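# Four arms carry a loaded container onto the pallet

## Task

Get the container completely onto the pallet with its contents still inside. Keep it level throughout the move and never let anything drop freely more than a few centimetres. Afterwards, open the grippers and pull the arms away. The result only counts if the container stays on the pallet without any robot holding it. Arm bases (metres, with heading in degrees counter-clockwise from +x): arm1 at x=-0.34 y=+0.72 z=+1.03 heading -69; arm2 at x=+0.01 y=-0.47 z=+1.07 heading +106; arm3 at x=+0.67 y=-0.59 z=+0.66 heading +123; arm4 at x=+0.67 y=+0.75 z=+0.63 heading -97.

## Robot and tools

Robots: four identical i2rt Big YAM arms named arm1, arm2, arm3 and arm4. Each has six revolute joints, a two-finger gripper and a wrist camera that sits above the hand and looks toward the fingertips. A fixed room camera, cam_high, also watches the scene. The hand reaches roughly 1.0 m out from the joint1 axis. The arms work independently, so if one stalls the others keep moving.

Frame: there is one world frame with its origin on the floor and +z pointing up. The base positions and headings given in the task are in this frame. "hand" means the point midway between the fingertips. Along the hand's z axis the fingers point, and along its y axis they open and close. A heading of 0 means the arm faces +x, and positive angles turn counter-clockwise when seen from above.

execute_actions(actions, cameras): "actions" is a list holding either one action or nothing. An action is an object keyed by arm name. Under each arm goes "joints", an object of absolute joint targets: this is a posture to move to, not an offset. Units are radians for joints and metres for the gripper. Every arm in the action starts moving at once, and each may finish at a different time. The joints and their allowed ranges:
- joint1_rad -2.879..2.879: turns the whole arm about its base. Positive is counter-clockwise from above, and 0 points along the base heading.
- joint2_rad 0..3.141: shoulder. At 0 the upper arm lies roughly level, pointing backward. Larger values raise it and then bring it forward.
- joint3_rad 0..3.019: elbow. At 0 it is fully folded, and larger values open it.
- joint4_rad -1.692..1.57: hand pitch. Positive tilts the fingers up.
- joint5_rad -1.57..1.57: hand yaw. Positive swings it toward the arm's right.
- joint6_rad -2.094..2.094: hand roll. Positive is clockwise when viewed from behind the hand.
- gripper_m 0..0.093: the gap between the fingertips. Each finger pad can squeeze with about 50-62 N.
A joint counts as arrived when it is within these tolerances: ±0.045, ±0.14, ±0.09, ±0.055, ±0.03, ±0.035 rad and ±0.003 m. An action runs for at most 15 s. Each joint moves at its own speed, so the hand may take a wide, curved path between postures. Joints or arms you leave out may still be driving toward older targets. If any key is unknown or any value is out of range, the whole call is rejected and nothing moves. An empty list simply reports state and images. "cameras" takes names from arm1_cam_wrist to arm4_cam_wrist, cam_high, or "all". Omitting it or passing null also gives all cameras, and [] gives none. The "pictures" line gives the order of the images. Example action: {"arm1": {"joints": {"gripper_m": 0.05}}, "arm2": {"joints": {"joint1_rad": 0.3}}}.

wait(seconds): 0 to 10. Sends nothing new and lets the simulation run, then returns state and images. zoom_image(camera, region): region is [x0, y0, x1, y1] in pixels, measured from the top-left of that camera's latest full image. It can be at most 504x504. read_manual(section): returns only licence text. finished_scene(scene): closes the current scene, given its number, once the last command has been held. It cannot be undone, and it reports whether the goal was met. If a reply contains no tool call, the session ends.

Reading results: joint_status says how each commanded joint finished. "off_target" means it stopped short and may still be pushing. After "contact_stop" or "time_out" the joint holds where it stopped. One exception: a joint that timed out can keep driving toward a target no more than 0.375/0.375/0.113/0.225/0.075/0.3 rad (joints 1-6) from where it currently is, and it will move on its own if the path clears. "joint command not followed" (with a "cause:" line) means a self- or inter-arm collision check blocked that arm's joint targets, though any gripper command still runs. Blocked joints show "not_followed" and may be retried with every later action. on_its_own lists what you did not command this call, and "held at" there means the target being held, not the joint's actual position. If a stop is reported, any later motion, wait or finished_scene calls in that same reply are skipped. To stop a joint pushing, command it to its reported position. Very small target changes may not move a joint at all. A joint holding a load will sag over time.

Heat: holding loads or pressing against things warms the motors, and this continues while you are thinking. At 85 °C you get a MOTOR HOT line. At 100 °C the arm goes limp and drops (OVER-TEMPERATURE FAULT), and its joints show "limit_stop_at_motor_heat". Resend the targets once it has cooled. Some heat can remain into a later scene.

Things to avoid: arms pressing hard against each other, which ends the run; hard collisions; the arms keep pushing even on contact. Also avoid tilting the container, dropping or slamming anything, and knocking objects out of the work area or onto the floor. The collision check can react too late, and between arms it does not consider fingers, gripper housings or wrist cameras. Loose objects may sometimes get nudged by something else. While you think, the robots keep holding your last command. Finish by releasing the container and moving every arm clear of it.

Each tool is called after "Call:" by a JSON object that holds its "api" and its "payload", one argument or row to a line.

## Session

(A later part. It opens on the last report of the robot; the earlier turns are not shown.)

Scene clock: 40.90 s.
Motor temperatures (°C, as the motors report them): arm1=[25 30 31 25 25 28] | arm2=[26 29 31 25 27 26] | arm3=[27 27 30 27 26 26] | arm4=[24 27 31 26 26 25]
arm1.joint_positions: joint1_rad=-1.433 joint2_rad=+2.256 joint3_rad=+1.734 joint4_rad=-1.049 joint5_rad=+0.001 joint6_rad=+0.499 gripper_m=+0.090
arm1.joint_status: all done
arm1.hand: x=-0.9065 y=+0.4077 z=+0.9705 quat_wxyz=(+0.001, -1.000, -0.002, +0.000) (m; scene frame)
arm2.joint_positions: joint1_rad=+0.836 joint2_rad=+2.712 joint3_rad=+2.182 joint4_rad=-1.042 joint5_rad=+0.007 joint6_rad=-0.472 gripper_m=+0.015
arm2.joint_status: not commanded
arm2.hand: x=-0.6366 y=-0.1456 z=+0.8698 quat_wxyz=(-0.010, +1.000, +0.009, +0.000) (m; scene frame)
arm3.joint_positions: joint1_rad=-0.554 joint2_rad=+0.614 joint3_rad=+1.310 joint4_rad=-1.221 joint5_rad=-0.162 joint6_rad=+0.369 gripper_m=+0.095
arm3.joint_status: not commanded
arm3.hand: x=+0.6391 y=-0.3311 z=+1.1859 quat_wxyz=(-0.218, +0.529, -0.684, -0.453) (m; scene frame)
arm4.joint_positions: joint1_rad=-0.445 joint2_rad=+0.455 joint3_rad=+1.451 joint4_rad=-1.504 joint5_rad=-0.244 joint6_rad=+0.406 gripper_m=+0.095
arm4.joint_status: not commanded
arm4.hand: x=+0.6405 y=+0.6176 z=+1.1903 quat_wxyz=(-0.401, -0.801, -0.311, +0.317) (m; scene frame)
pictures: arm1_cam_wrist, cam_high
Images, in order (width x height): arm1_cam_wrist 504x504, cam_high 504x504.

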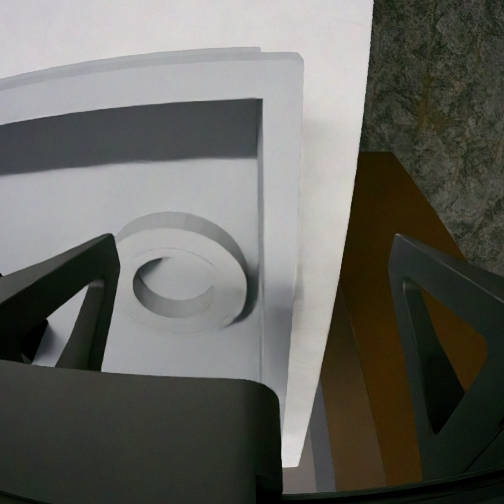

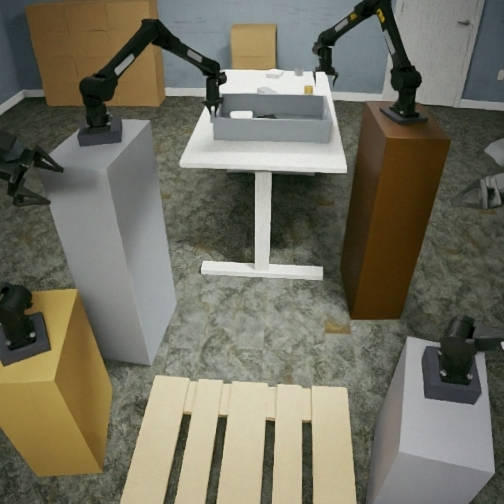

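Call:
{"api": "execute_actions", "payload": {
  "actions": [
    {"arm1":{"joints":{"joint2_rad":2.2,"joint3_rad":1.64,"joint4_rad":-0.99}}}
  ],
  "cameras": []
}}

Call:
{"api": "execute_actions", "payload": {
  "actions": [
    {"arm1":{"joints":{"joint2_rad":2.37,"joint4_rad":-0.83}}}
  ],
  "cameras": ["arm1_cam_wrist"]
}}

Call:
{"api": "execute_actions", "payload": {
  "actions": [
    {"arm1":{"joints":{"gripper_m":0}}}
  ],
  "cameras": []
}}

Call:
{"api": "execute_actions", "payload": {
  "actions": [
    {"arm1":{"joints":{"joint2_rad":2.2,"joint3_rad":1.66,"joint4_rad":-0.92}},"arm2":{"joints":{"joint2_rad":2.55,"joint4_rad":-1.11}}}
  ],
  "cameras": ["cam_high"]
}}

Scene clock: 43.27 s.
Motor temperatures (°C, as the motors report them): arm1=[25 30 31 25 25 28] | arm2=[26 29 31 25 27 26] | arm3=[27 27 30 27 26 26] | arm4=[24 27 31 26 26 25]
arm1.joint_positions: joint1_rad=-1.433 joint2_rad=+2.201 joint3_rad=+1.647 joint4_rad=-0.999 joint5_rad=+0.001 joint6_rad=+0.500 gripper_m=+0.090
arm1.joint_status: all done
arm1.hand: x=-0.8928 y=+0.4152 z=+0.9757 quat_wxyz=(-0.004, -1.000, -0.002, +0.008) (m; scene frame)
arm2.joint_positions: joint1_rad=+0.836 joint2_rad=+2.712 joint3_rad=+2.182 joint4_rad=-1.042 joint5_rad=+0.007 joint6_rad=-0.472 gripper_m=+0.015
arm2.joint_status: not commanded
arm2.hand: x=-0.6366 y=-0.1456 z=+0.8698 quat_wxyz=(-0.010, +1.000, +0.009, +0.000) (m; scene frame)
arm3.joint_positions: joint1_rad=-0.554 joint2_rad=+0.614 joint3_rad=+1.310 joint4_rad=-1.221 joint5_rad=-0.162 joint6_rad=+0.369 gripper_m=+0.095
arm3.joint_status: not commanded
arm3.hand: x=+0.6391 y=-0.3311 z=+1.1859 quat_wxyz=(-0.218, +0.529, -0.684, -0.453) (m; scene frame)
arm4.joint_positions: joint1_rad=-0.445 joint2_rad=+0.455 joint3_rad=+1.451 joint4_rad=-1.504 joint5_rad=-0.244 joint6_rad=+0.406 gripper_m=+0.095
arm4.joint_status: not commanded
arm4.hand: x=+0.6405 y=+0.6176 z=+1.1903 quat_wxyz=(-0.401, -0.801, -0.311, +0.317) (m; scene frame)
pictures: none
No camera images: the call's "cameras" was empty. Leave "cameras" out to get every camera's image.

Scene clock: 44.40 s.
Motor temperatures (°C, as the motors report them): arm1=[25 30 31 25 25 28] | arm2=[26 29 31 25 27 26] | arm3=[27 27 30 27 26 26] | arm4=[24 27 31 26 26 25]
arm1.joint_positions: joint1_rad=-1.433 joint2_rad=+2.375 joint3_rad=+1.630 joint4_rad=-0.838 joint5_rad=+0.001 joint6_rad=+0.500 gripper_m=+0.090
arm1.joint_status: all done
arm1.hand: x=-0.8841 y=+0.4200 z=+0.8654 quat_wxyz=(+0.004, -1.000, -0.002, -0.005) (m; scene frame)
arm2.joint_positions: joint1_rad=+0.836 joint2_rad=+2.712 joint3_rad=+2.182 joint4_rad=-1.042 joint5_rad=+0.007 joint6_rad=-0.472 gripper_m=+0.015
arm2.joint_status: not commanded
arm2.hand: x=-0.6366 y=-0.1456 z=+0.8698 quat_wxyz=(-0.010, +1.000, +0.009, +0.000) (m; scene frame)
arm3.joint_positions: joint1_rad=-0.554 joint2_rad=+0.614 joint3_rad=+1.310 joint4_rad=-1.221 joint5_rad=-0.162 joint6_rad=+0.369 gripper_m=+0.095
arm3.joint_status: not commanded
arm3.hand: x=+0.6391 y=-0.3311 z=+1.1859 quat_wxyz=(-0.218, +0.529, -0.684, -0.453) (m; scene frame)
arm4.joint_positions: joint1_rad=-0.445 joint2_rad=+0.455 joint3_rad=+1.451 joint4_rad=-1.504 joint5_rad=-0.244 joint6_rad=+0.406 gripper_m=+0.095
arm4.joint_status: not commanded
arm4.hand: x=+0.6405 y=+0.6176 z=+1.1903 quat_wxyz=(-0.401, -0.801, -0.311, +0.317) (m; scene frame)
pictures: arm1_cam_wrist
Images, in order (width x height): arm1_cam_wrist 504x504.

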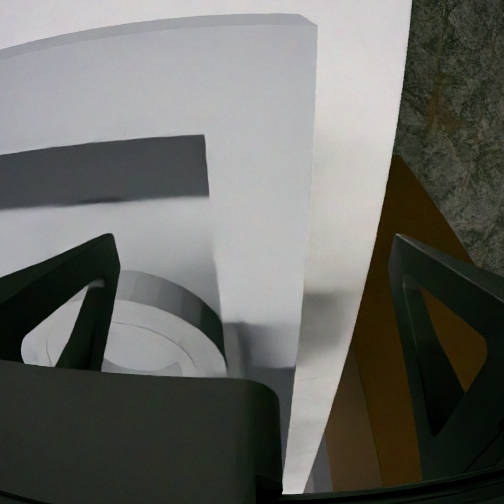

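Scene clock: 45.10 s.
Motor temperatures (°C, as the motors report them): arm1=[25 30 31 25 25 28] | arm2=[26 29 31 25 27 26] | arm3=[27 27 30 27 26 26] | arm4=[24 27 31 26 26 25]
arm1.joint_positions: joint1_rad=-1.438 joint2_rad=+2.375 joint3_rad=+1.630 joint4_rad=-0.837 joint5_rad=-0.011 joint6_rad=+0.484 gripper_m=+0.016
arm1.joint_status: gripper_m off_target (ended at +0.016, target +0.000)
arm1.hand: x=-0.8845 y=+0.4204 z=+0.8654 quat_wxyz=(-0.002, -1.000, -0.008, -0.008) (m; scene frame)
arm2.joint_positions: joint1_rad=+0.836 joint2_rad=+2.712 joint3_rad=+2.182 joint4_rad=-1.042 joint5_rad=+0.007 joint6_rad=-0.472 gripper_m=+0.015
arm2.joint_status: not commanded
arm2.hand: x=-0.6366 y=-0.1456 z=+0.8698 quat_wxyz=(-0.010, +1.000, +0.009, +0.000) (m; scene frame)
arm3.joint_positions: joint1_rad=-0.554 joint2_rad=+0.614 joint3_rad=+1.310 joint4_rad=-1.221 joint5_rad=-0.162 joint6_rad=+0.369 gripper_m=+0.095
arm3.joint_status: not commanded
arm3.hand: x=+0.6391 y=-0.3311 z=+1.1859 quat_wxyz=(-0.218, +0.529, -0.684, -0.453) (m; scene frame)
arm4.joint_positions: joint1_rad=-0.445 joint2_rad=+0.455 joint3_rad=+1.451 joint4_rad=-1.504 joint5_rad=-0.244 joint6_rad=+0.406 gripper_m=+0.095
arm4.joint_status: not commanded
arm4.hand: x=+0.6405 y=+0.6176 z=+1.1903 quat_wxyz=(-0.401, -0.801, -0.311, +0.317) (m; scene frame)
pictures: none
No camera images: the call's "cameras" was empty. Leave "cameras" out to get every camera's image.

Scene clock: 46.37 s.
Motor temperatures (°C, as the motors report them): arm1=[25 30 31 25 25 28] | arm2=[26 29 31 25 27 26] | arm3=[27 27 30 27 26 26] | arm4=[24 27 31 26 26 25]
arm1.joint_positions: joint1_rad=-1.441 joint2_rad=+2.290 joint3_rad=+1.626 joint4_rad=-0.894 joint5_rad=-0.011 joint6_rad=+0.483 gripper_m=+0.016
arm1.joint_status: all done
arm1.hand: x=-0.8914 y=+0.4187 z=+0.9155 quat_wxyz=(-0.008, -1.000, -0.007, +0.003) (m; scene frame)
arm2.joint_positions: joint1_rad=+0.840 joint2_rad=+2.642 joint3_rad=+2.182 joint4_rad=-1.100 joint5_rad=-0.006 joint6_rad=-0.468 gripper_m=+0.015
arm2.joint_status: all done
arm2.hand: x=-0.6461 y=-0.1474 z=+0.9196 quat_wxyz=(-0.008, +1.000, +0.010, -0.009) (m; scene frame)
arm3.joint_positions: joint1_rad=-0.554 joint2_rad=+0.614 joint3_rad=+1.310 joint4_rad=-1.221 joint5_rad=-0.162 joint6_rad=+0.369 gripper_m=+0.095
arm3.joint_status: not commanded
arm3.hand: x=+0.6391 y=-0.3311 z=+1.1859 quat_wxyz=(-0.218, +0.529, -0.684, -0.453) (m; scene frame)
arm4.joint_positions: joint1_rad=-0.445 joint2_rad=+0.455 joint3_rad=+1.451 joint4_rad=-1.504 joint5_rad=-0.244 joint6_rad=+0.406 gripper_m=+0.095
arm4.joint_status: not commanded
arm4.hand: x=+0.6405 y=+0.6176 z=+1.1903 quat_wxyz=(-0.401, -0.801, -0.311, +0.317) (m; scene frame)
pictures: cam_high
Images, in order (width x height): cam_high 504x504.

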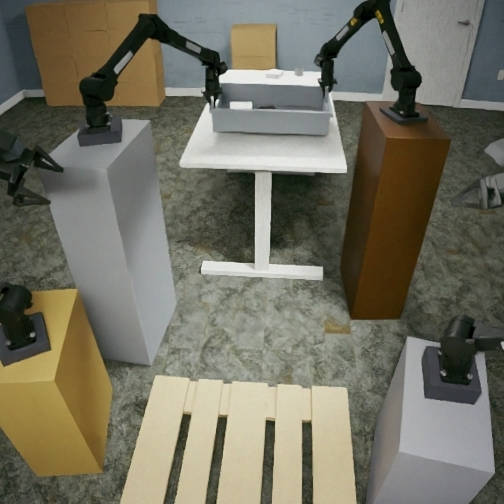

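Call:
{"api": "execute_actions", "payload": {
  "actions": [
    {"arm1":{"joints":{"joint1_rad":-1.345,"joint2_rad":2.025,"joint3_rad":1.33,"joint4_rad":-0.77,"joint6_rad":0.58}},"arm2":{"joints":{"joint1_rad":0.765,"joint2_rad":2.3,"joint3_rad":1.72,"joint4_rad":-0.874,"joint6_rad":-0.543}}}
  ],
  "cameras": ["cam_high"]
}}

Call:
{"api": "execute_actions", "payload": {
  "actions": [
    {"arm1":{"joints":{"joint1_rad":-1.222,"joint2_rad":1.9,"joint3_rad":1.06,"joint4_rad":-0.643,"joint6_rad":0.703}},"arm2":{"joints":{"joint1_rad":0.672,"joint2_rad":2.155,"joint3_rad":1.39,"joint4_rad":-0.7,"joint6_rad":-0.636}}}
  ],
  "cameras": ["cam_high"]
}}

Scene clock: 50.10 s.
Motor temperatures (°C, as the motors report them): arm1=[25 30 31 25 25 28] | arm2=[26 30 31 25 27 26] | arm3=[27 27 30 27 26 26] | arm4=[24 27 31 26 26 25]
arm1.joint_positions: joint1_rad=-1.344 joint2_rad=+2.088 joint3_rad=+1.298 joint4_rad=-0.757 joint5_rad=-0.010 joint6_rad=+0.569 gripper_m=+0.015
arm1.joint_status: all done
arm1.hand: x=-0.7910 y=+0.4141 z=+0.9349 quat_wxyz=(-0.011, -1.000, -0.012, +0.007) (m; scene frame)
arm2.joint_positions: joint1_rad=+0.772 joint2_rad=+2.381 joint3_rad=+1.693 joint4_rad=-0.877 joint5_rad=-0.001 joint6_rad=-0.542 gripper_m=+0.015
arm2.joint_status: all done
arm2.hand: x=-0.5426 y=-0.1486 z=+0.9362 quat_wxyz=(-0.009, +1.000, +0.013, -0.006) (m; scene frame)
arm3.joint_positions: joint1_rad=-0.554 joint2_rad=+0.614 joint3_rad=+1.310 joint4_rad=-1.221 joint5_rad=-0.162 joint6_rad=+0.369 gripper_m=+0.095
arm3.joint_status: not commanded
arm3.hand: x=+0.6391 y=-0.3311 z=+1.1859 quat_wxyz=(-0.218, +0.529, -0.684, -0.453) (m; scene frame)
arm4.joint_positions: joint1_rad=-0.445 joint2_rad=+0.455 joint3_rad=+1.451 joint4_rad=-1.504 joint5_rad=-0.244 joint6_rad=+0.406 gripper_m=+0.095
arm4.joint_status: not commanded
arm4.hand: x=+0.6405 y=+0.6176 z=+1.1903 quat_wxyz=(-0.401, -0.801, -0.311, +0.317) (m; scene frame)
pictures: cam_high
Images, in order (width x height): cam_high 504x504.

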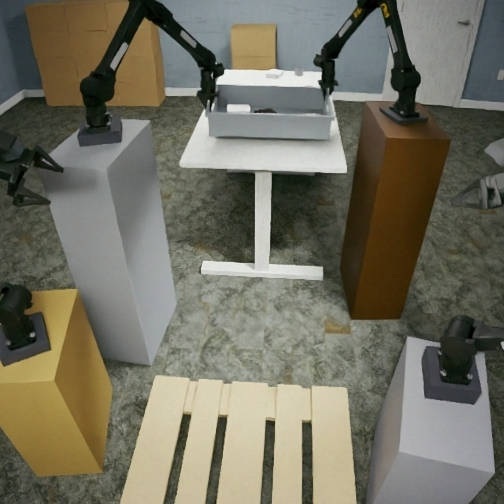

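Scene clock: 51.30 s.
Motor temperatures (°C, as the motors report them): arm1=[25 30 31 25 25 28] | arm2=[26 30 31 25 27 26] | arm3=[27 27 30 27 26 26] | arm4=[24 27 31 26 26 25]
arm1.joint_positions: joint1_rad=-1.221 joint2_rad=+1.962 joint3_rad=+1.025 joint4_rad=-0.621 joint5_rad=-0.010 joint6_rad=+0.692 gripper_m=+0.015
arm1.joint_status: all done
arm1.hand: x=-0.6860 y=+0.4168 z=+0.9270 quat_wxyz=(-0.008, -1.000, -0.012, +0.001) (m; scene frame)
arm2.joint_positions: joint1_rad=+0.673 joint2_rad=+2.233 joint3_rad=+1.362 joint4_rad=-0.705 joint5_rad=+0.002 joint6_rad=-0.641 gripper_m=+0.015
arm2.joint_status: all done
arm2.hand: x=-0.4376 y=-0.1444 z=+0.9310 quat_wxyz=(-0.007, +1.000, +0.013, +0.000) (m; scene frame)
arm3.joint_positions: joint1_rad=-0.554 joint2_rad=+0.614 joint3_rad=+1.310 joint4_rad=-1.221 joint5_rad=-0.162 joint6_rad=+0.369 gripper_m=+0.095
arm3.joint_status: not commanded
arm3.hand: x=+0.6391 y=-0.3311 z=+1.1859 quat_wxyz=(-0.218, +0.529, -0.684, -0.453) (m; scene frame)
arm4.joint_positions: joint1_rad=-0.445 joint2_rad=+0.455 joint3_rad=+1.451 joint4_rad=-1.504 joint5_rad=-0.244 joint6_rad=+0.406 gripper_m=+0.095
arm4.joint_status: not commanded
arm4.hand: x=+0.6405 y=+0.6176 z=+1.1903 quat_wxyz=(-0.401, -0.801, -0.311, +0.317) (m; scene frame)
pictures: cam_high
Images, in order (width x height): cam_high 504x504.

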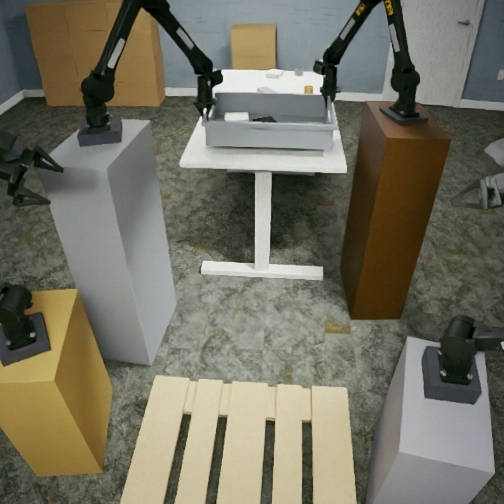

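Call:
{"api": "execute_actions", "payload": {
  "actions": [
    {"arm1":{"joints":{"joint1_rad":-1.052,"joint2_rad":1.785,"joint3_rad":0.85,"joint4_rad":-0.55,"joint6_rad":0.88}},"arm2":{"joints":{"joint1_rad":0.548,"joint2_rad":2.035,"joint3_rad":1.12,"joint4_rad":-0.555,"joint6_rad":-0.76}}}
  ],
  "cameras": []
}}

Call:
{"api": "execute_actions", "payload": {
  "actions": [
    {"arm1":{"joints":{"joint1_rad":-0.817,"joint2_rad":1.705,"joint3_rad":0.69,"joint4_rad":-0.48,"joint6_rad":1.115}},"arm2":{"joints":{"joint1_rad":0.38,"joint2_rad":1.95,"joint3_rad":0.91,"joint4_rad":-0.44,"joint6_rad":-0.93}}}
  ],
  "cameras": []
}}

Call:
{"api": "execute_actions", "payload": {
  "actions": [
    {"arm1":{"joints":{"joint1_rad":-0.516,"joint2_rad":1.66,"joint3_rad":0.605,"joint4_rad":-0.44,"joint6_rad":1.415}},"arm2":{"joints":{"joint1_rad":0.155,"joint2_rad":1.895,"joint3_rad":0.755,"joint4_rad":-0.35,"joint6_rad":-1.155}}}
  ],
  "cameras": ["cam_high"]
}}

Call:
{"api": "execute_actions", "payload": {
  "actions": [
    {"arm1":{"joints":{"joint1_rad":-0.186,"joint6_rad":1.745}},"arm2":{"joints":{"joint1_rad":-0.126,"joint2_rad":1.865,"joint3_rad":0.67,"joint4_rad":-0.3,"joint6_rad":-1.435}}}
  ],
  "cameras": []
}}

Call:
{"api": "execute_actions", "payload": {
  "actions": [
    {"arm1":{"joints":{"joint1_rad":0.11,"joint2_rad":1.735,"joint3_rad":0.72,"joint4_rad":-0.485,"joint6_rad":2.04}},"arm2":{"joints":{"joint1_rad":-0.432,"joint6_rad":-1.74}}}
  ],
  "cameras": ["cam_high"]
}}

Scene clock: 55.47 s.
Motor temperatures (°C, as the motors report them): arm1=[25 30 31 25 25 28] | arm2=[26 30 31 25 27 26] | arm3=[27 27 30 27 26 26] | arm4=[24 27 31 26 26 25]
arm1.joint_positions: joint1_rad=-1.049 joint2_rad=+1.836 joint3_rad=+0.810 joint4_rad=-0.529 joint5_rad=-0.007 joint6_rad=+0.863 gripper_m=+0.015
arm1.joint_status: all done
arm1.hand: x=-0.5860 y=+0.4164 z=+0.9319 quat_wxyz=(-0.008, -1.000, -0.013, +0.002) (m; scene frame)
arm2.joint_positions: joint1_rad=+0.547 joint2_rad=+2.098 joint3_rad=+1.091 joint4_rad=-0.562 joint5_rad=+0.000 joint6_rad=-0.769 gripper_m=+0.015
arm2.joint_status: all done
arm2.hand: x=-0.3368 y=-0.1431 z=+0.9356 quat_wxyz=(-0.008, +1.000, +0.014, -0.003) (m; scene frame)
arm3.joint_positions: joint1_rad=-0.554 joint2_rad=+0.614 joint3_rad=+1.310 joint4_rad=-1.221 joint5_rad=-0.162 joint6_rad=+0.369 gripper_m=+0.095
arm3.joint_status: not commanded
arm3.hand: x=+0.6391 y=-0.3311 z=+1.1859 quat_wxyz=(-0.218, +0.529, -0.684, -0.453) (m; scene frame)
arm4.joint_positions: joint1_rad=-0.445 joint2_rad=+0.455 joint3_rad=+1.451 joint4_rad=-1.504 joint5_rad=-0.244 joint6_rad=+0.406 gripper_m=+0.095
arm4.joint_status: not commanded
arm4.hand: x=+0.6405 y=+0.6176 z=+1.1903 quat_wxyz=(-0.401, -0.801, -0.311, +0.317) (m; scene frame)
pictures: none
No camera images: the call's "cameras" was empty. Leave "cameras" out to get every camera's image.

Scene clock: 56.60 s.
Motor temperatures (°C, as the motors report them): arm1=[25 30 30 25 25 28] | arm2=[26 30 30 25 27 26] | arm3=[27 27 30 27 26 26] | arm4=[24 27 31 26 26 25]
arm1.joint_positions: joint1_rad=-0.812 joint2_rad=+1.747 joint3_rad=+0.654 joint4_rad=-0.458 joint5_rad=-0.002 joint6_rad=+1.097 gripper_m=+0.015
arm1.joint_status: all done
arm1.hand: x=-0.4863 y=+0.4159 z=+0.9325 quat_wxyz=(-0.009, -1.000, -0.014, +0.003) (m; scene frame)
arm2.joint_positions: joint1_rad=+0.376 joint2_rad=+2.008 joint3_rad=+0.881 joint4_rad=-0.445 joint5_rad=-0.001 joint6_rad=-0.945 gripper_m=+0.015
arm2.joint_status: all done
arm2.hand: x=-0.2359 y=-0.1420 z=+0.9345 quat_wxyz=(-0.007, +1.000, +0.016, -0.003) (m; scene frame)
arm3.joint_positions: joint1_rad=-0.554 joint2_rad=+0.614 joint3_rad=+1.310 joint4_rad=-1.221 joint5_rad=-0.162 joint6_rad=+0.369 gripper_m=+0.095
arm3.joint_status: not commanded
arm3.hand: x=+0.6391 y=-0.3311 z=+1.1859 quat_wxyz=(-0.218, +0.529, -0.684, -0.453) (m; scene frame)
arm4.joint_positions: joint1_rad=-0.445 joint2_rad=+0.455 joint3_rad=+1.451 joint4_rad=-1.504 joint5_rad=-0.244 joint6_rad=+0.406 gripper_m=+0.095
arm4.joint_status: not commanded
arm4.hand: x=+0.6405 y=+0.6176 z=+1.1903 quat_wxyz=(-0.401, -0.801, -0.311, +0.317) (m; scene frame)
pictures: none
No camera images: the call's "cameras" was empty. Leave "cameras" out to get every camera's image.

Scene clock: 57.67 s.
Motor temperatures (°C, as the motors report them): arm1=[25 30 30 25 25 28] | arm2=[26 30 30 25 27 26] | arm3=[27 27 30 27 26 26] | arm4=[24 27 31 26 26 25]
arm1.joint_positions: joint1_rad=-0.509 joint2_rad=+1.700 joint3_rad=+0.576 joint4_rad=-0.426 joint5_rad=+0.005 joint6_rad=+1.394 gripper_m=+0.015
arm1.joint_status: all done
arm1.hand: x=-0.3867 y=+0.4139 z=+0.9332 quat_wxyz=(-0.010, -1.000, -0.017, +0.004) (m; scene frame)
arm2.joint_positions: joint1_rad=+0.147 joint2_rad=+1.950 joint3_rad=+0.732 joint4_rad=-0.360 joint5_rad=-0.002 joint6_rad=-1.175 gripper_m=+0.015
arm2.joint_status: all done
arm2.hand: x=-0.1345 y=-0.1415 z=+0.9326 quat_wxyz=(-0.004, +1.000, +0.017, -0.002) (m; scene frame)
arm3.joint_positions: joint1_rad=-0.554 joint2_rad=+0.614 joint3_rad=+1.310 joint4_rad=-1.221 joint5_rad=-0.162 joint6_rad=+0.369 gripper_m=+0.095
arm3.joint_status: not commanded
arm3.hand: x=+0.6391 y=-0.3311 z=+1.1859 quat_wxyz=(-0.218, +0.529, -0.684, -0.453) (m; scene frame)
arm4.joint_positions: joint1_rad=-0.445 joint2_rad=+0.455 joint3_rad=+1.451 joint4_rad=-1.504 joint5_rad=-0.244 joint6_rad=+0.406 gripper_m=+0.095
arm4.joint_status: not commanded
arm4.hand: x=+0.6405 y=+0.6176 z=+1.1903 quat_wxyz=(-0.401, -0.801, -0.311, +0.317) (m; scene frame)
pictures: cam_high
Images, in order (width x height): cam_high 504x504.

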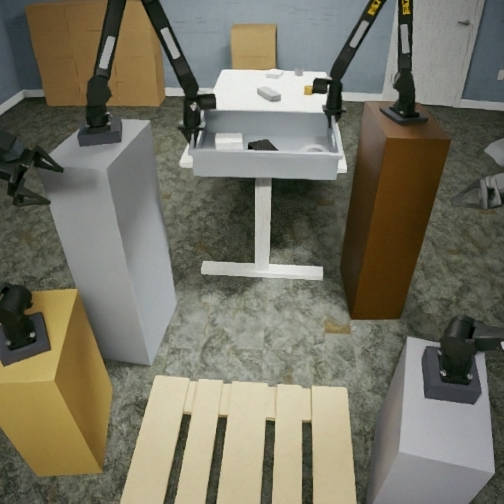

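Scene clock: 58.77 s.
Motor temperatures (°C, as the motors report them): arm1=[25 30 30 25 25 28] | arm2=[26 29 30 25 27 26] | arm3=[27 27 30 27 26 26] | arm4=[24 27 31 26 26 25]
arm1.joint_positions: joint1_rad=-0.178 joint2_rad=+1.700 joint3_rad=+0.577 joint4_rad=-0.427 joint5_rad=+0.012 joint6_rad=+1.726 gripper_m=+0.015
arm1.joint_status: all done
arm1.hand: x=-0.2861 y=+0.4147 z=+0.9336 quat_wxyz=(-0.012, -1.000, -0.017, +0.004) (m; scene frame)
arm2.joint_positions: joint1_rad=-0.134 joint2_rad=+1.921 joint3_rad=+0.653 joint4_rad=-0.313 joint5_rad=-0.003 joint6_rad=-1.453 gripper_m=+0.015
arm2.joint_status: all done
arm2.hand: x=-0.0349 y=-0.1411 z=+0.9317 quat_wxyz=(-0.003, +1.000, +0.015, -0.004) (m; scene frame)
arm3.joint_positions: joint1_rad=-0.554 joint2_rad=+0.614 joint3_rad=+1.310 joint4_rad=-1.221 joint5_rad=-0.162 joint6_rad=+0.369 gripper_m=+0.095
arm3.joint_status: not commanded
arm3.hand: x=+0.6391 y=-0.3311 z=+1.1859 quat_wxyz=(-0.218, +0.529, -0.684, -0.453) (m; scene frame)
arm4.joint_positions: joint1_rad=-0.445 joint2_rad=+0.455 joint3_rad=+1.451 joint4_rad=-1.504 joint5_rad=-0.244 joint6_rad=+0.406 gripper_m=+0.095
arm4.joint_status: not commanded
arm4.hand: x=+0.6405 y=+0.6176 z=+1.1903 quat_wxyz=(-0.401, -0.801, -0.311, +0.317) (m; scene frame)
pictures: none
No camera images: the call's "cameras" was empty. Leave "cameras" out to get every camera's image.

Scene clock: 59.90 s.
Motor temperatures (°C, as the motors report them): arm1=[25 30 30 25 25 28] | arm2=[26 29 30 25 27 26] | arm3=[27 27 30 27 26 26] | arm4=[24 27 31 26 26 25]
arm1.joint_positions: joint1_rad=+0.120 joint2_rad=+1.767 joint3_rad=+0.675 joint4_rad=-0.461 joint5_rad=+0.016 joint6_rad=+2.034 gripper_m=+0.015
arm1.joint_status: all done
arm1.hand: x=-0.1839 y=+0.4139 z=+0.9303 quat_wxyz=(-0.012, -1.000, -0.012, +0.003) (m; scene frame)
arm2.joint_positions: joint1_rad=-0.439 joint2_rad=+1.912 joint3_rad=+0.637 joint4_rad=-0.303 joint5_rad=-0.003 joint6_rad=-1.750 gripper_m=+0.015
arm2.joint_status: all done
arm2.hand: x=+0.0638 y=-0.1465 z=+0.9319 quat_wxyz=(-0.004, +1.000, +0.011, -0.005) (m; scene frame)
arm3.joint_positions: joint1_rad=-0.554 joint2_rad=+0.614 joint3_rad=+1.310 joint4_rad=-1.221 joint5_rad=-0.163 joint6_rad=+0.369 gripper_m=+0.095
arm3.joint_status: not commanded
arm3.hand: x=+0.6390 y=-0.3311 z=+1.1859 quat_wxyz=(-0.218, +0.529, -0.684, -0.453) (m; scene frame)
arm4.joint_positions: joint1_rad=-0.445 joint2_rad=+0.455 joint3_rad=+1.451 joint4_rad=-1.504 joint5_rad=-0.244 joint6_rad=+0.406 gripper_m=+0.095
arm4.joint_status: not commanded
arm4.hand: x=+0.6405 y=+0.6176 z=+1.1903 quat_wxyz=(-0.401, -0.801, -0.311, +0.317) (m; scene frame)
pictures: cam_high
Images, in order (width x height): cam_high 504x504.

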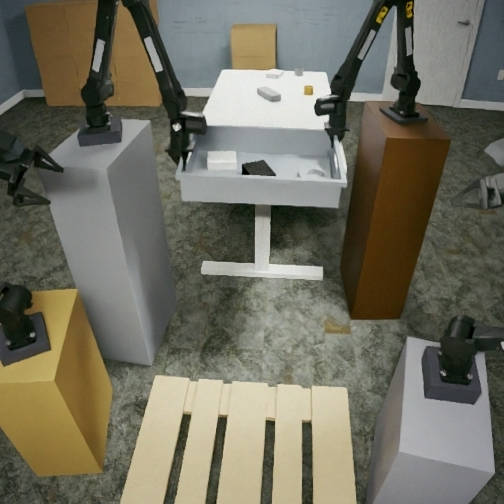

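Call:
{"api": "execute_actions", "payload": {
  "actions": [
    {"arm1":{"joints":{"joint1_rad":0.135,"joint2_rad":1.855,"joint3_rad":0.95,"joint4_rad":-0.6,"joint6_rad":2.06}},"arm2":{"joints":{"joint1_rad":-0.62,"joint2_rad":1.83,"joint3_rad":0.535,"joint4_rad":-0.21,"joint6_rad":-1.93}}}
  ],
  "cameras": []
}}

Call:
{"api": "execute_actions", "payload": {
  "actions": [
    {"arm1":{"joints":{"joint2_rad":2.14,"joint3_rad":0.97,"joint4_rad":-0.34}},"arm2":{"joints":{"joint2_rad":2.27,"joint3_rad":0.63,"joint4_rad":0.11}}}
  ],
  "cameras": ["cam_high"]
}}

Call:
{"api": "execute_actions", "payload": {
  "actions": [
    {"arm1":{"joints":{"joint2_rad":2.43,"joint3_rad":1.07,"joint4_rad":-0.16}},"arm2":{"joints":{"joint2_rad":2.62,"joint3_rad":0.805,"joint4_rad":0.28}}}
  ],
  "cameras": ["cam_high"]
}}

Scene clock: 65.53 s.
Motor temperatures (°C, as the motors report them): arm1=[25 29 30 25 25 28] | arm2=[26 29 29 25 27 26] | arm3=[27 27 30 27 26 26] | arm4=[24 27 31 26 26 25]
arm1.joint_positions: joint1_rad=+0.135 joint2_rad=+1.901 joint3_rad=+0.905 joint4_rad=-0.571 joint5_rad=+0.020 joint6_rad=+2.046 gripper_m=+0.016
arm1.joint_status: all done
arm1.hand: x=-0.1444 y=+0.3507 z=+0.9266 quat_wxyz=(-0.006, -1.000, -0.013, +0.008) (m; scene frame)
arm2.joint_positions: joint1_rad=-0.627 joint2_rad=+1.880 joint3_rad=+0.507 joint4_rad=-0.223 joint5_rad=+0.001 joint6_rad=-1.939 gripper_m=+0.015
arm2.joint_status: all done
arm2.hand: x=+0.1053 y=-0.2100 z=+0.9276 quat_wxyz=(+0.004, +1.000, +0.012, -0.007) (m; scene frame)
arm3.joint_positions: joint1_rad=-0.554 joint2_rad=+0.614 joint3_rad=+1.310 joint4_rad=-1.221 joint5_rad=-0.163 joint6_rad=+0.369 gripper_m=+0.095
arm3.joint_status: not commanded
arm3.hand: x=+0.6390 y=-0.3311 z=+1.1859 quat_wxyz=(-0.218, +0.529, -0.684, -0.453) (m; scene frame)
arm4.joint_positions: joint1_rad=-0.445 joint2_rad=+0.455 joint3_rad=+1.451 joint4_rad=-1.504 joint5_rad=-0.244 joint6_rad=+0.406 gripper_m=+0.095
arm4.joint_status: not commanded
arm4.hand: x=+0.6405 y=+0.6176 z=+1.1903 quat_wxyz=(-0.401, -0.801, -0.311, +0.317) (m; scene frame)
pictures: none
No camera images: the call's "cameras" was empty. Leave "cameras" out to get every camera's image.

Scene clock: 66.57 s.
Motor temperatures (°C, as the motors report them): arm1=[25 29 30 25 25 28] | arm2=[26 29 29 25 27 26] | arm3=[27 27 30 27 26 26] | arm4=[24 27 31 26 26 25]
arm1.joint_positions: joint1_rad=+0.140 joint2_rad=+2.194 joint3_rad=+0.934 joint4_rad=-0.316 joint5_rad=+0.018 joint6_rad=+2.045 gripper_m=+0.016
arm1.joint_status: all done
arm1.hand: x=-0.1441 y=+0.3549 z=+0.8151 quat_wxyz=(-0.002, -1.000, -0.016, +0.009) (m; scene frame)
arm2.joint_positions: joint1_rad=-0.627 joint2_rad=+2.308 joint3_rad=+0.620 joint4_rad=+0.091 joint5_rad=+0.004 joint6_rad=-1.946 gripper_m=+0.015
arm2.joint_status: all done
arm2.hand: x=+0.1069 y=-0.2038 z=+0.8175 quat_wxyz=(+0.005, +1.000, +0.015, -0.006) (m; scene frame)
arm3.joint_positions: joint1_rad=-0.554 joint2_rad=+0.614 joint3_rad=+1.310 joint4_rad=-1.221 joint5_rad=-0.162 joint6_rad=+0.369 gripper_m=+0.095
arm3.joint_status: not commanded
arm3.hand: x=+0.6391 y=-0.3311 z=+1.1859 quat_wxyz=(-0.218, +0.529, -0.684, -0.453) (m; scene frame)
arm4.joint_positions: joint1_rad=-0.445 joint2_rad=+0.455 joint3_rad=+1.451 joint4_rad=-1.504 joint5_rad=-0.244 joint6_rad=+0.406 gripper_m=+0.095
arm4.joint_status: not commanded
arm4.hand: x=+0.6405 y=+0.6176 z=+1.1903 quat_wxyz=(-0.401, -0.801, -0.311, +0.317) (m; scene frame)
pictures: cam_high
Images, in order (width x height): cam_high 504x504.

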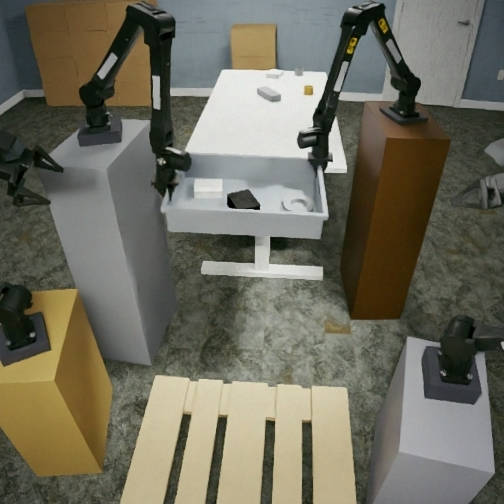

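Scene clock: 67.67 s.
Motor temperatures (°C, as the motors report them): arm1=[25 29 30 25 25 28] | arm2=[26 29 29 25 27 26] | arm3=[27 27 30 27 26 26] | arm4=[24 27 31 26 26 25]
arm1.joint_positions: joint1_rad=+0.140 joint2_rad=+2.492 joint3_rad=+1.055 joint4_rad=-0.139 joint5_rad=+0.018 joint6_rad=+2.045 gripper_m=+0.016
arm1.joint_status: all done
arm1.hand: x=-0.1435 y=+0.3547 z=+0.7074 quat_wxyz=(-0.002, -1.000, -0.016, +0.009) (m; scene frame)
arm2.joint_positions: joint1_rad=-0.628 joint2_rad=+2.664 joint3_rad=+0.807 joint4_rad=+0.261 joint5_rad=+0.004 joint6_rad=-1.947 gripper_m=+0.015
arm2.joint_status: all done
arm2.hand: x=+0.1062 y=-0.2032 z=+0.7093 quat_wxyz=(+0.005, +1.000, +0.015, -0.006) (m; scene frame)
arm3.joint_positions: joint1_rad=-0.554 joint2_rad=+0.614 joint3_rad=+1.310 joint4_rad=-1.221 joint5_rad=-0.162 joint6_rad=+0.369 gripper_m=+0.095
arm3.joint_status: not commanded
arm3.hand: x=+0.6391 y=-0.3311 z=+1.1859 quat_wxyz=(-0.218, +0.529, -0.684, -0.453) (m; scene frame)
arm4.joint_positions: joint1_rad=-0.445 joint2_rad=+0.455 joint3_rad=+1.451 joint4_rad=-1.504 joint5_rad=-0.244 joint6_rad=+0.406 gripper_m=+0.095
arm4.joint_status: not commanded
arm4.hand: x=+0.6405 y=+0.6176 z=+1.1903 quat_wxyz=(-0.401, -0.801, -0.311, +0.317) (m; scene frame)
pictures: cam_high
Images, in order (width x height): cam_high 504x504.

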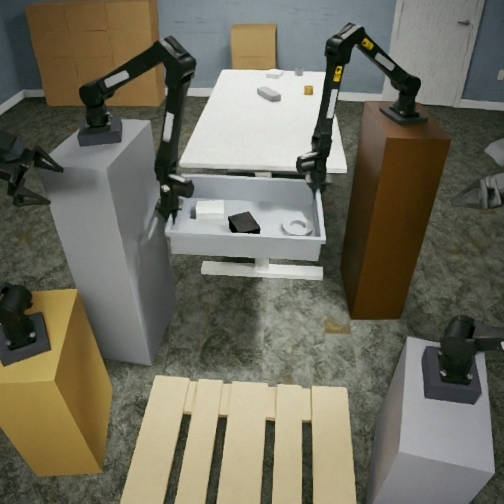

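Call:
{"api": "execute_actions", "payload": {
  "actions": [
    {"arm3":{"joints":{"joint1_rad":0.19,"joint2_rad":1.9,"joint3_rad":2.0,"joint4_rad":-1.6,"joint5_rad":0,"joint6_rad":0.75}},"arm4":{"joints":{"joint1_rad":-0.851,"joint2_rad":1.9,"joint3_rad":2.0,"joint4_rad":-1.62,"joint5_rad":0,"joint6_rad":0.58}}}
  ],
  "cameras": []
}}

Call:
{"api": "execute_actions", "payload": {
  "actions": [
    {"arm3":{"joints":{"joint2_rad":2.28,"joint3_rad":2.36}},"arm4":{"joints":{"joint2_rad":2.21,"joint3_rad":2.32}}}
  ],
  "cameras": ["arm3_cam_wrist","arm4_cam_wrist","cam_high"]
}}

Scene clock: 72.60 s.
Motor temperatures (°C, as the motors report them): arm1=[25 29 30 25 25 28] | arm2=[26 28 29 25 27 26] | arm3=[27 27 31 27 26 26] | arm4=[24 27 32 26 26 25]
arm1.joint_positions: joint1_rad=+0.140 joint2_rad=+2.492 joint3_rad=+1.055 joint4_rad=-0.139 joint5_rad=+0.018 joint6_rad=+2.045 gripper_m=+0.016
arm1.joint_status: not commanded
arm1.hand: x=-0.1435 y=+0.3547 z=+0.7074 quat_wxyz=(-0.002, -1.000, -0.016, +0.009) (m; scene frame)
arm2.joint_positions: joint1_rad=-0.628 joint2_rad=+2.664 joint3_rad=+0.807 joint4_rad=+0.261 joint5_rad=+0.004 joint6_rad=-1.947 gripper_m=+0.015
arm2.joint_status: not commanded
arm2.hand: x=+0.1062 y=-0.2032 z=+0.7093 quat_wxyz=(+0.005, +1.000, +0.015, -0.006) (m; scene frame)
arm3.joint_positions: joint1_rad=+0.195 joint2_rad=+1.935 joint3_rad=+1.961 joint4_rad=-1.589 joint5_rad=+0.000 joint6_rad=+0.734 gripper_m=+0.095
arm3.joint_status: all done
arm3.hand: x=+0.2506 y=-0.1527 z=+0.8838 quat_wxyz=(+0.001, +0.720, -0.694, -0.005) (m; scene frame)
arm4.joint_positions: joint1_rad=-0.845 joint2_rad=+1.924 joint3_rad=+1.967 joint4_rad=-1.605 joint5_rad=-0.002 joint6_rad=+0.568 gripper_m=+0.095
arm4.joint_status: all done
arm4.hand: x=+0.1778 y=+0.4135 z=+0.8631 quat_wxyz=(+0.000, -1.000, -0.015, +0.006) (m; scene frame)
pictures: none
No camera images: the call's "cameras" was empty. Leave "cameras" out to get every camera's image.

Scene clock: 73.90 s.
Motor temperatures (°C, as the motors report them): arm1=[25 29 30 25 25 28] | arm2=[26 28 29 25 27 26] | arm3=[27 27 31 27 26 26] | arm4=[24 27 32 26 26 25]
arm1.joint_positions: joint1_rad=+0.140 joint2_rad=+2.492 joint3_rad=+1.055 joint4_rad=-0.142 joint5_rad=+0.020 joint6_rad=+2.050 gripper_m=+0.016
arm1.joint_status: not commanded
arm1.hand: x=-0.1441 y=+0.3550 z=+0.7075 quat_wxyz=(-0.001, -1.000, -0.014, +0.011) (m; scene frame)
arm2.joint_positions: joint1_rad=-0.616 joint2_rad=+2.668 joint3_rad=+0.807 joint4_rad=+0.261 joint5_rad=+0.004 joint6_rad=-1.933 gripper_m=+0.015
arm2.joint_status: not commanded
arm2.hand: x=+0.1027 y=-0.2038 z=+0.7083 quat_wxyz=(+0.007, +1.000, +0.014, -0.006) (m; scene frame)
arm3.joint_positions: joint1_rad=+0.184 joint2_rad=+2.312 joint3_rad=+2.309 joint4_rad=-1.607 joint5_rad=+0.003 joint6_rad=+0.734 gripper_m=+0.095
arm3.joint_status: all done
arm3.hand: x=+0.1897 y=-0.0780 z=+0.7766 quat_wxyz=(+0.000, +0.716, -0.698, +0.019) (m; scene frame)
arm4.joint_positions: joint1_rad=-0.845 joint2_rad=+2.219 joint3_rad=+2.272 joint4_rad=-1.609 joint5_rad=-0.002 joint6_rad=+0.569 gripper_m=+0.095
arm4.joint_status: all done
arm4.hand: x=+0.1037 y=+0.3639 z=+0.7956 quat_wxyz=(-0.001, -1.000, -0.015, +0.008) (m; scene frame)
pictures: arm3_cam_wrist, arm4_cam_wrist, cam_high
Images, in order (width x height): arm3_cam_wrist 504x504, arm4_cam_wrist 504x504, cam_high 504x504.

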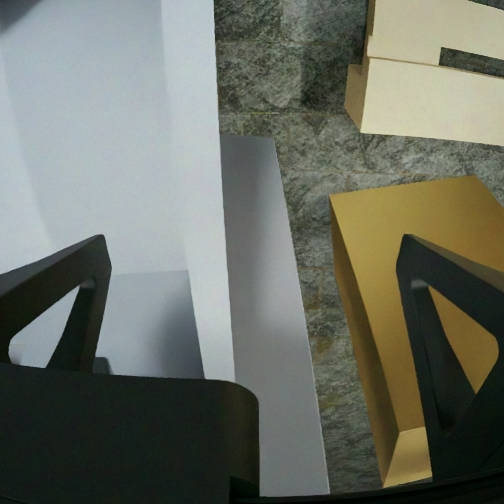

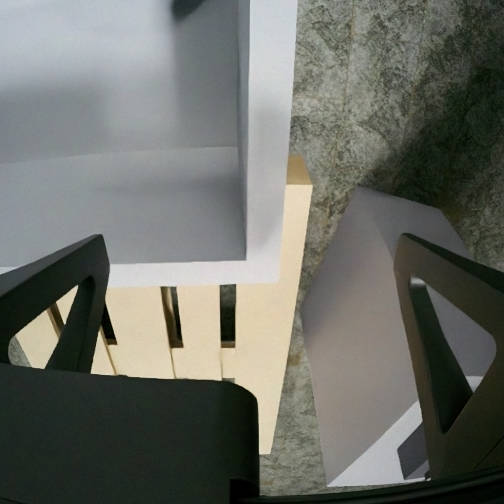

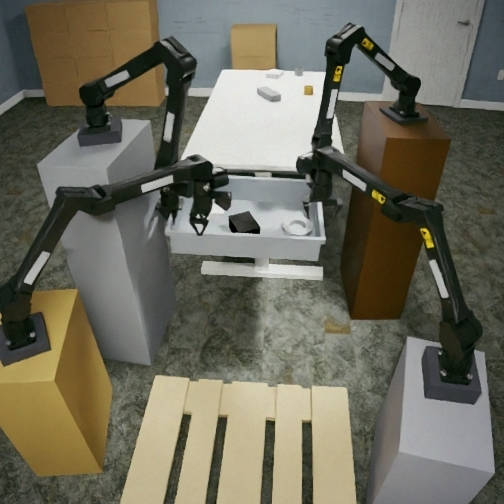

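Call:
{"api": "execute_actions", "payload": {
  "actions": [
    {"arm3":{"joints":{"joint1_rad":0.16,"joint2_rad":2.27,"joint3_rad":2.14,"joint4_rad":-1.235,"joint6_rad":0.72}},"arm4":{"joints":{"joint3_rad":2.075,"joint4_rad":-1.41}}}
  ],
  "cameras": ["arm3_cam_wrist","arm4_cam_wrist","cam_high"]
}}

Scene clock: 77.43 s.
Motor temperatures (°C, as the motors report them): arm1=[25 29 29 25 25 28] | arm2=[26 28 28 25 27 26] | arm3=[27 28 31 27 26 26] | arm4=[24 28 32 26 26 25]
arm1.joint_positions: joint1_rad=+0.140 joint2_rad=+2.492 joint3_rad=+1.055 joint4_rad=-0.142 joint5_rad=+0.020 joint6_rad=+2.050 gripper_m=+0.016
arm1.joint_status: not commanded
arm1.hand: x=-0.1441 y=+0.3550 z=+0.7075 quat_wxyz=(-0.001, -1.000, -0.014, +0.011) (m; scene frame)
arm2.joint_positions: joint1_rad=-0.616 joint2_rad=+2.668 joint3_rad=+0.807 joint4_rad=+0.261 joint5_rad=+0.004 joint6_rad=-1.933 gripper_m=+0.015
arm2.joint_status: not commanded
arm2.hand: x=+0.1027 y=-0.2038 z=+0.7083 quat_wxyz=(+0.007, +1.000, +0.014, -0.006) (m; scene frame)
arm3.joint_positions: joint1_rad=+0.170 joint2_rad=+2.293 joint3_rad=+2.125 joint4_rad=-1.250 joint5_rad=+0.003 joint6_rad=+0.734 gripper_m=+0.095
arm3.joint_status: all done
arm3.hand: x=+0.1717 y=-0.0441 z=+0.7221 quat_wxyz=(-0.004, +0.709, -0.701, -0.076) (m; scene frame)
arm4.joint_positions: joint1_rad=-0.845 joint2_rad=+2.211 joint3_rad=+2.063 joint4_rad=-1.427 joint5_rad=-0.002 joint6_rad=+0.569 gripper_m=+0.095
arm4.joint_status: all done
arm4.hand: x=+0.1119 y=+0.3704 z=+0.7212 quat_wxyz=(+0.004, -1.000, -0.015, +0.000) (m; scene frame)
pictures: arm3_cam_wrist, arm4_cam_wrist, cam_high
Images, in order (width x height): arm3_cam_wrist 504x504, arm4_cam_wrist 504x504, cam_high 504x504.

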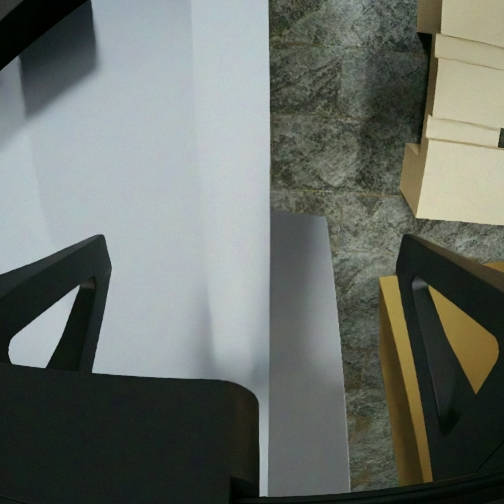

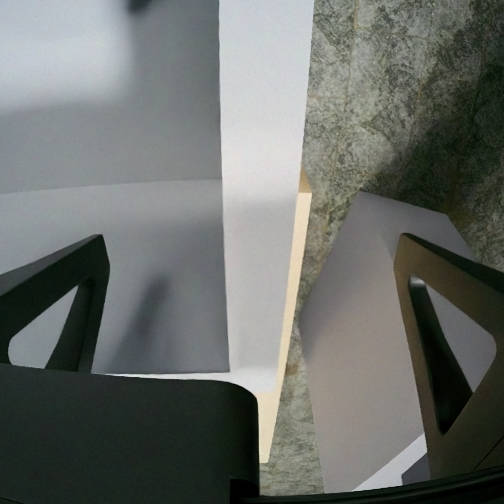

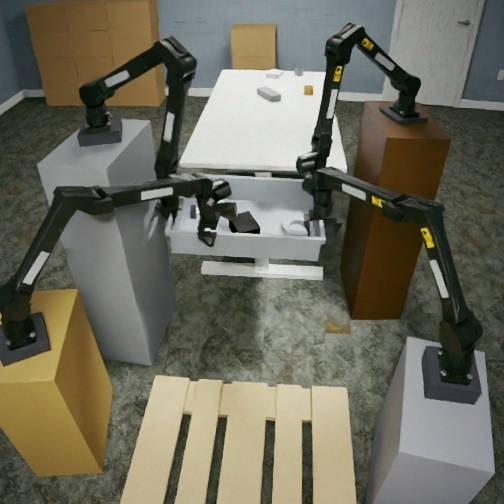

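Call:
{"api": "execute_actions", "payload": {
  "actions": [
    {"arm3":{"joints":{"joint2_rad":2.33,"joint4_rad":-1.19}},"arm4":{"joints":{"joint2_rad":2.24}}}
  ],
  "cameras": ["arm3_cam_wrist","arm4_cam_wrist"]
}}

Call:
{"api": "execute_actions", "payload": {
  "actions": [
    {"arm3":{"joints":{"gripper_m":0}},"arm4":{"joints":{"gripper_m":0}}}
  ],
  "cameras": ["cam_high"]
}}

Scene clock: 79.37 s.
Motor temperatures (°C, as the motors report them): arm1=[25 29 29 25 25 28] | arm2=[26 28 28 25 27 26] | arm3=[27 28 31 27 26 26] | arm4=[24 28 32 26 26 25]
arm1.joint_positions: joint1_rad=+0.140 joint2_rad=+2.492 joint3_rad=+1.055 joint4_rad=-0.142 joint5_rad=+0.020 joint6_rad=+2.050 gripper_m=+0.016
arm1.joint_status: not commanded
arm1.hand: x=-0.1441 y=+0.3550 z=+0.7075 quat_wxyz=(-0.001, -1.000, -0.014, +0.011) (m; scene frame)
arm2.joint_positions: joint1_rad=-0.616 joint2_rad=+2.668 joint3_rad=+0.807 joint4_rad=+0.261 joint5_rad=+0.004 joint6_rad=-1.933 gripper_m=+0.015
arm2.joint_status: not commanded
arm2.hand: x=+0.1027 y=-0.2038 z=+0.7083 quat_wxyz=(+0.007, +1.000, +0.014, -0.006) (m; scene frame)
arm3.joint_positions: joint1_rad=+0.170 joint2_rad=+2.318 joint3_rad=+2.125 joint4_rad=-1.206 joint5_rad=+0.003 joint6_rad=+0.734 gripper_m=+0.095
arm3.joint_status: all done
arm3.hand: x=+0.1657 y=-0.0376 z=+0.7057 quat_wxyz=(-0.004, +0.708, -0.701, -0.086) (m; scene frame)
arm4.joint_positions: joint1_rad=-0.845 joint2_rad=+2.211 joint3_rad=+2.063 joint4_rad=-1.427 joint5_rad=-0.002 joint6_rad=+0.569 gripper_m=+0.095
arm4.joint_status: all done
arm4.hand: x=+0.1119 y=+0.3704 z=+0.7212 quat_wxyz=(+0.004, -1.000, -0.015, +0.000) (m; scene frame)
pictures: arm3_cam_wrist, arm4_cam_wrist
Images, in order (width x height): arm3_cam_wrist 504x504, arm4_cam_wrist 504x504.

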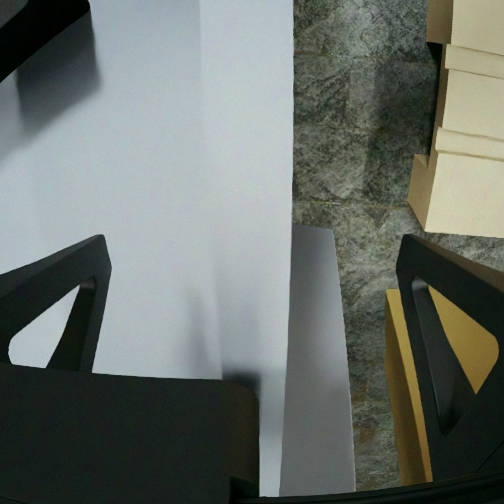

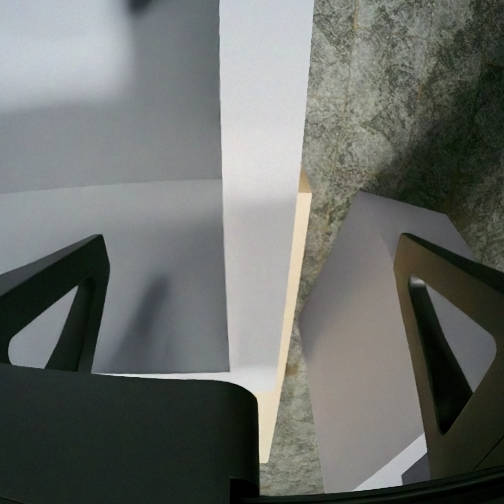

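Scene clock: 80.10 s.
Motor temperatures (°C, as the motors report them): arm1=[25 29 29 25 25 28] | arm2=[26 28 28 25 27 26] | arm3=[27 28 31 27 26 26] | arm4=[24 28 32 26 26 25]
arm1.joint_positions: joint1_rad=+0.140 joint2_rad=+2.492 joint3_rad=+1.055 joint4_rad=-0.142 joint5_rad=+0.021 joint6_rad=+2.050 gripper_m=+0.016
arm1.joint_status: not commanded
arm1.hand: x=-0.1444 y=+0.3548 z=+0.7075 quat_wxyz=(-0.002, -1.000, -0.014, +0.011) (m; scene frame)
arm2.joint_positions: joint1_rad=-0.616 joint2_rad=+2.668 joint3_rad=+0.807 joint4_rad=+0.261 joint5_rad=+0.002 joint6_rad=-1.933 gripper_m=+0.015
arm2.joint_status: not commanded
arm2.hand: x=+0.1025 y=-0.2037 z=+0.7083 quat_wxyz=(+0.007, +1.000, +0.014, -0.007) (m; scene frame)
arm3.joint_positions: joint1_rad=+0.170 joint2_rad=+2.318 joint3_rad=+2.125 joint4_rad=-1.205 joint5_rad=+0.001 joint6_rad=+0.720 gripper_m=+0.015
arm3.joint_status: gripper_m off_target (ended at +0.015, target +0.000)
arm3.hand: x=+0.1654 y=-0.0377 z=+0.7057 quat_wxyz=(-0.004, +0.713, -0.696, -0.086) (m; scene frame)
arm4.joint_positions: joint1_rad=-0.849 joint2_rad=+2.211 joint3_rad=+2.063 joint4_rad=-1.426 joint5_rad=-0.011 joint6_rad=+0.573 gripper_m=+0.016
arm4.joint_status: gripper_m off_target (ended at +0.016, target +0.000)
arm4.hand: x=+0.1114 y=+0.3709 z=+0.7213 quat_wxyz=(+0.000, -1.000, -0.010, -0.002) (m; scene frame)
pictures: cam_high
Images, in order (width x height): cam_high 504x504.

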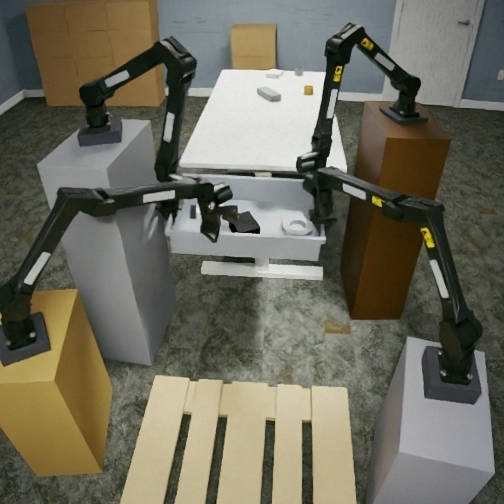

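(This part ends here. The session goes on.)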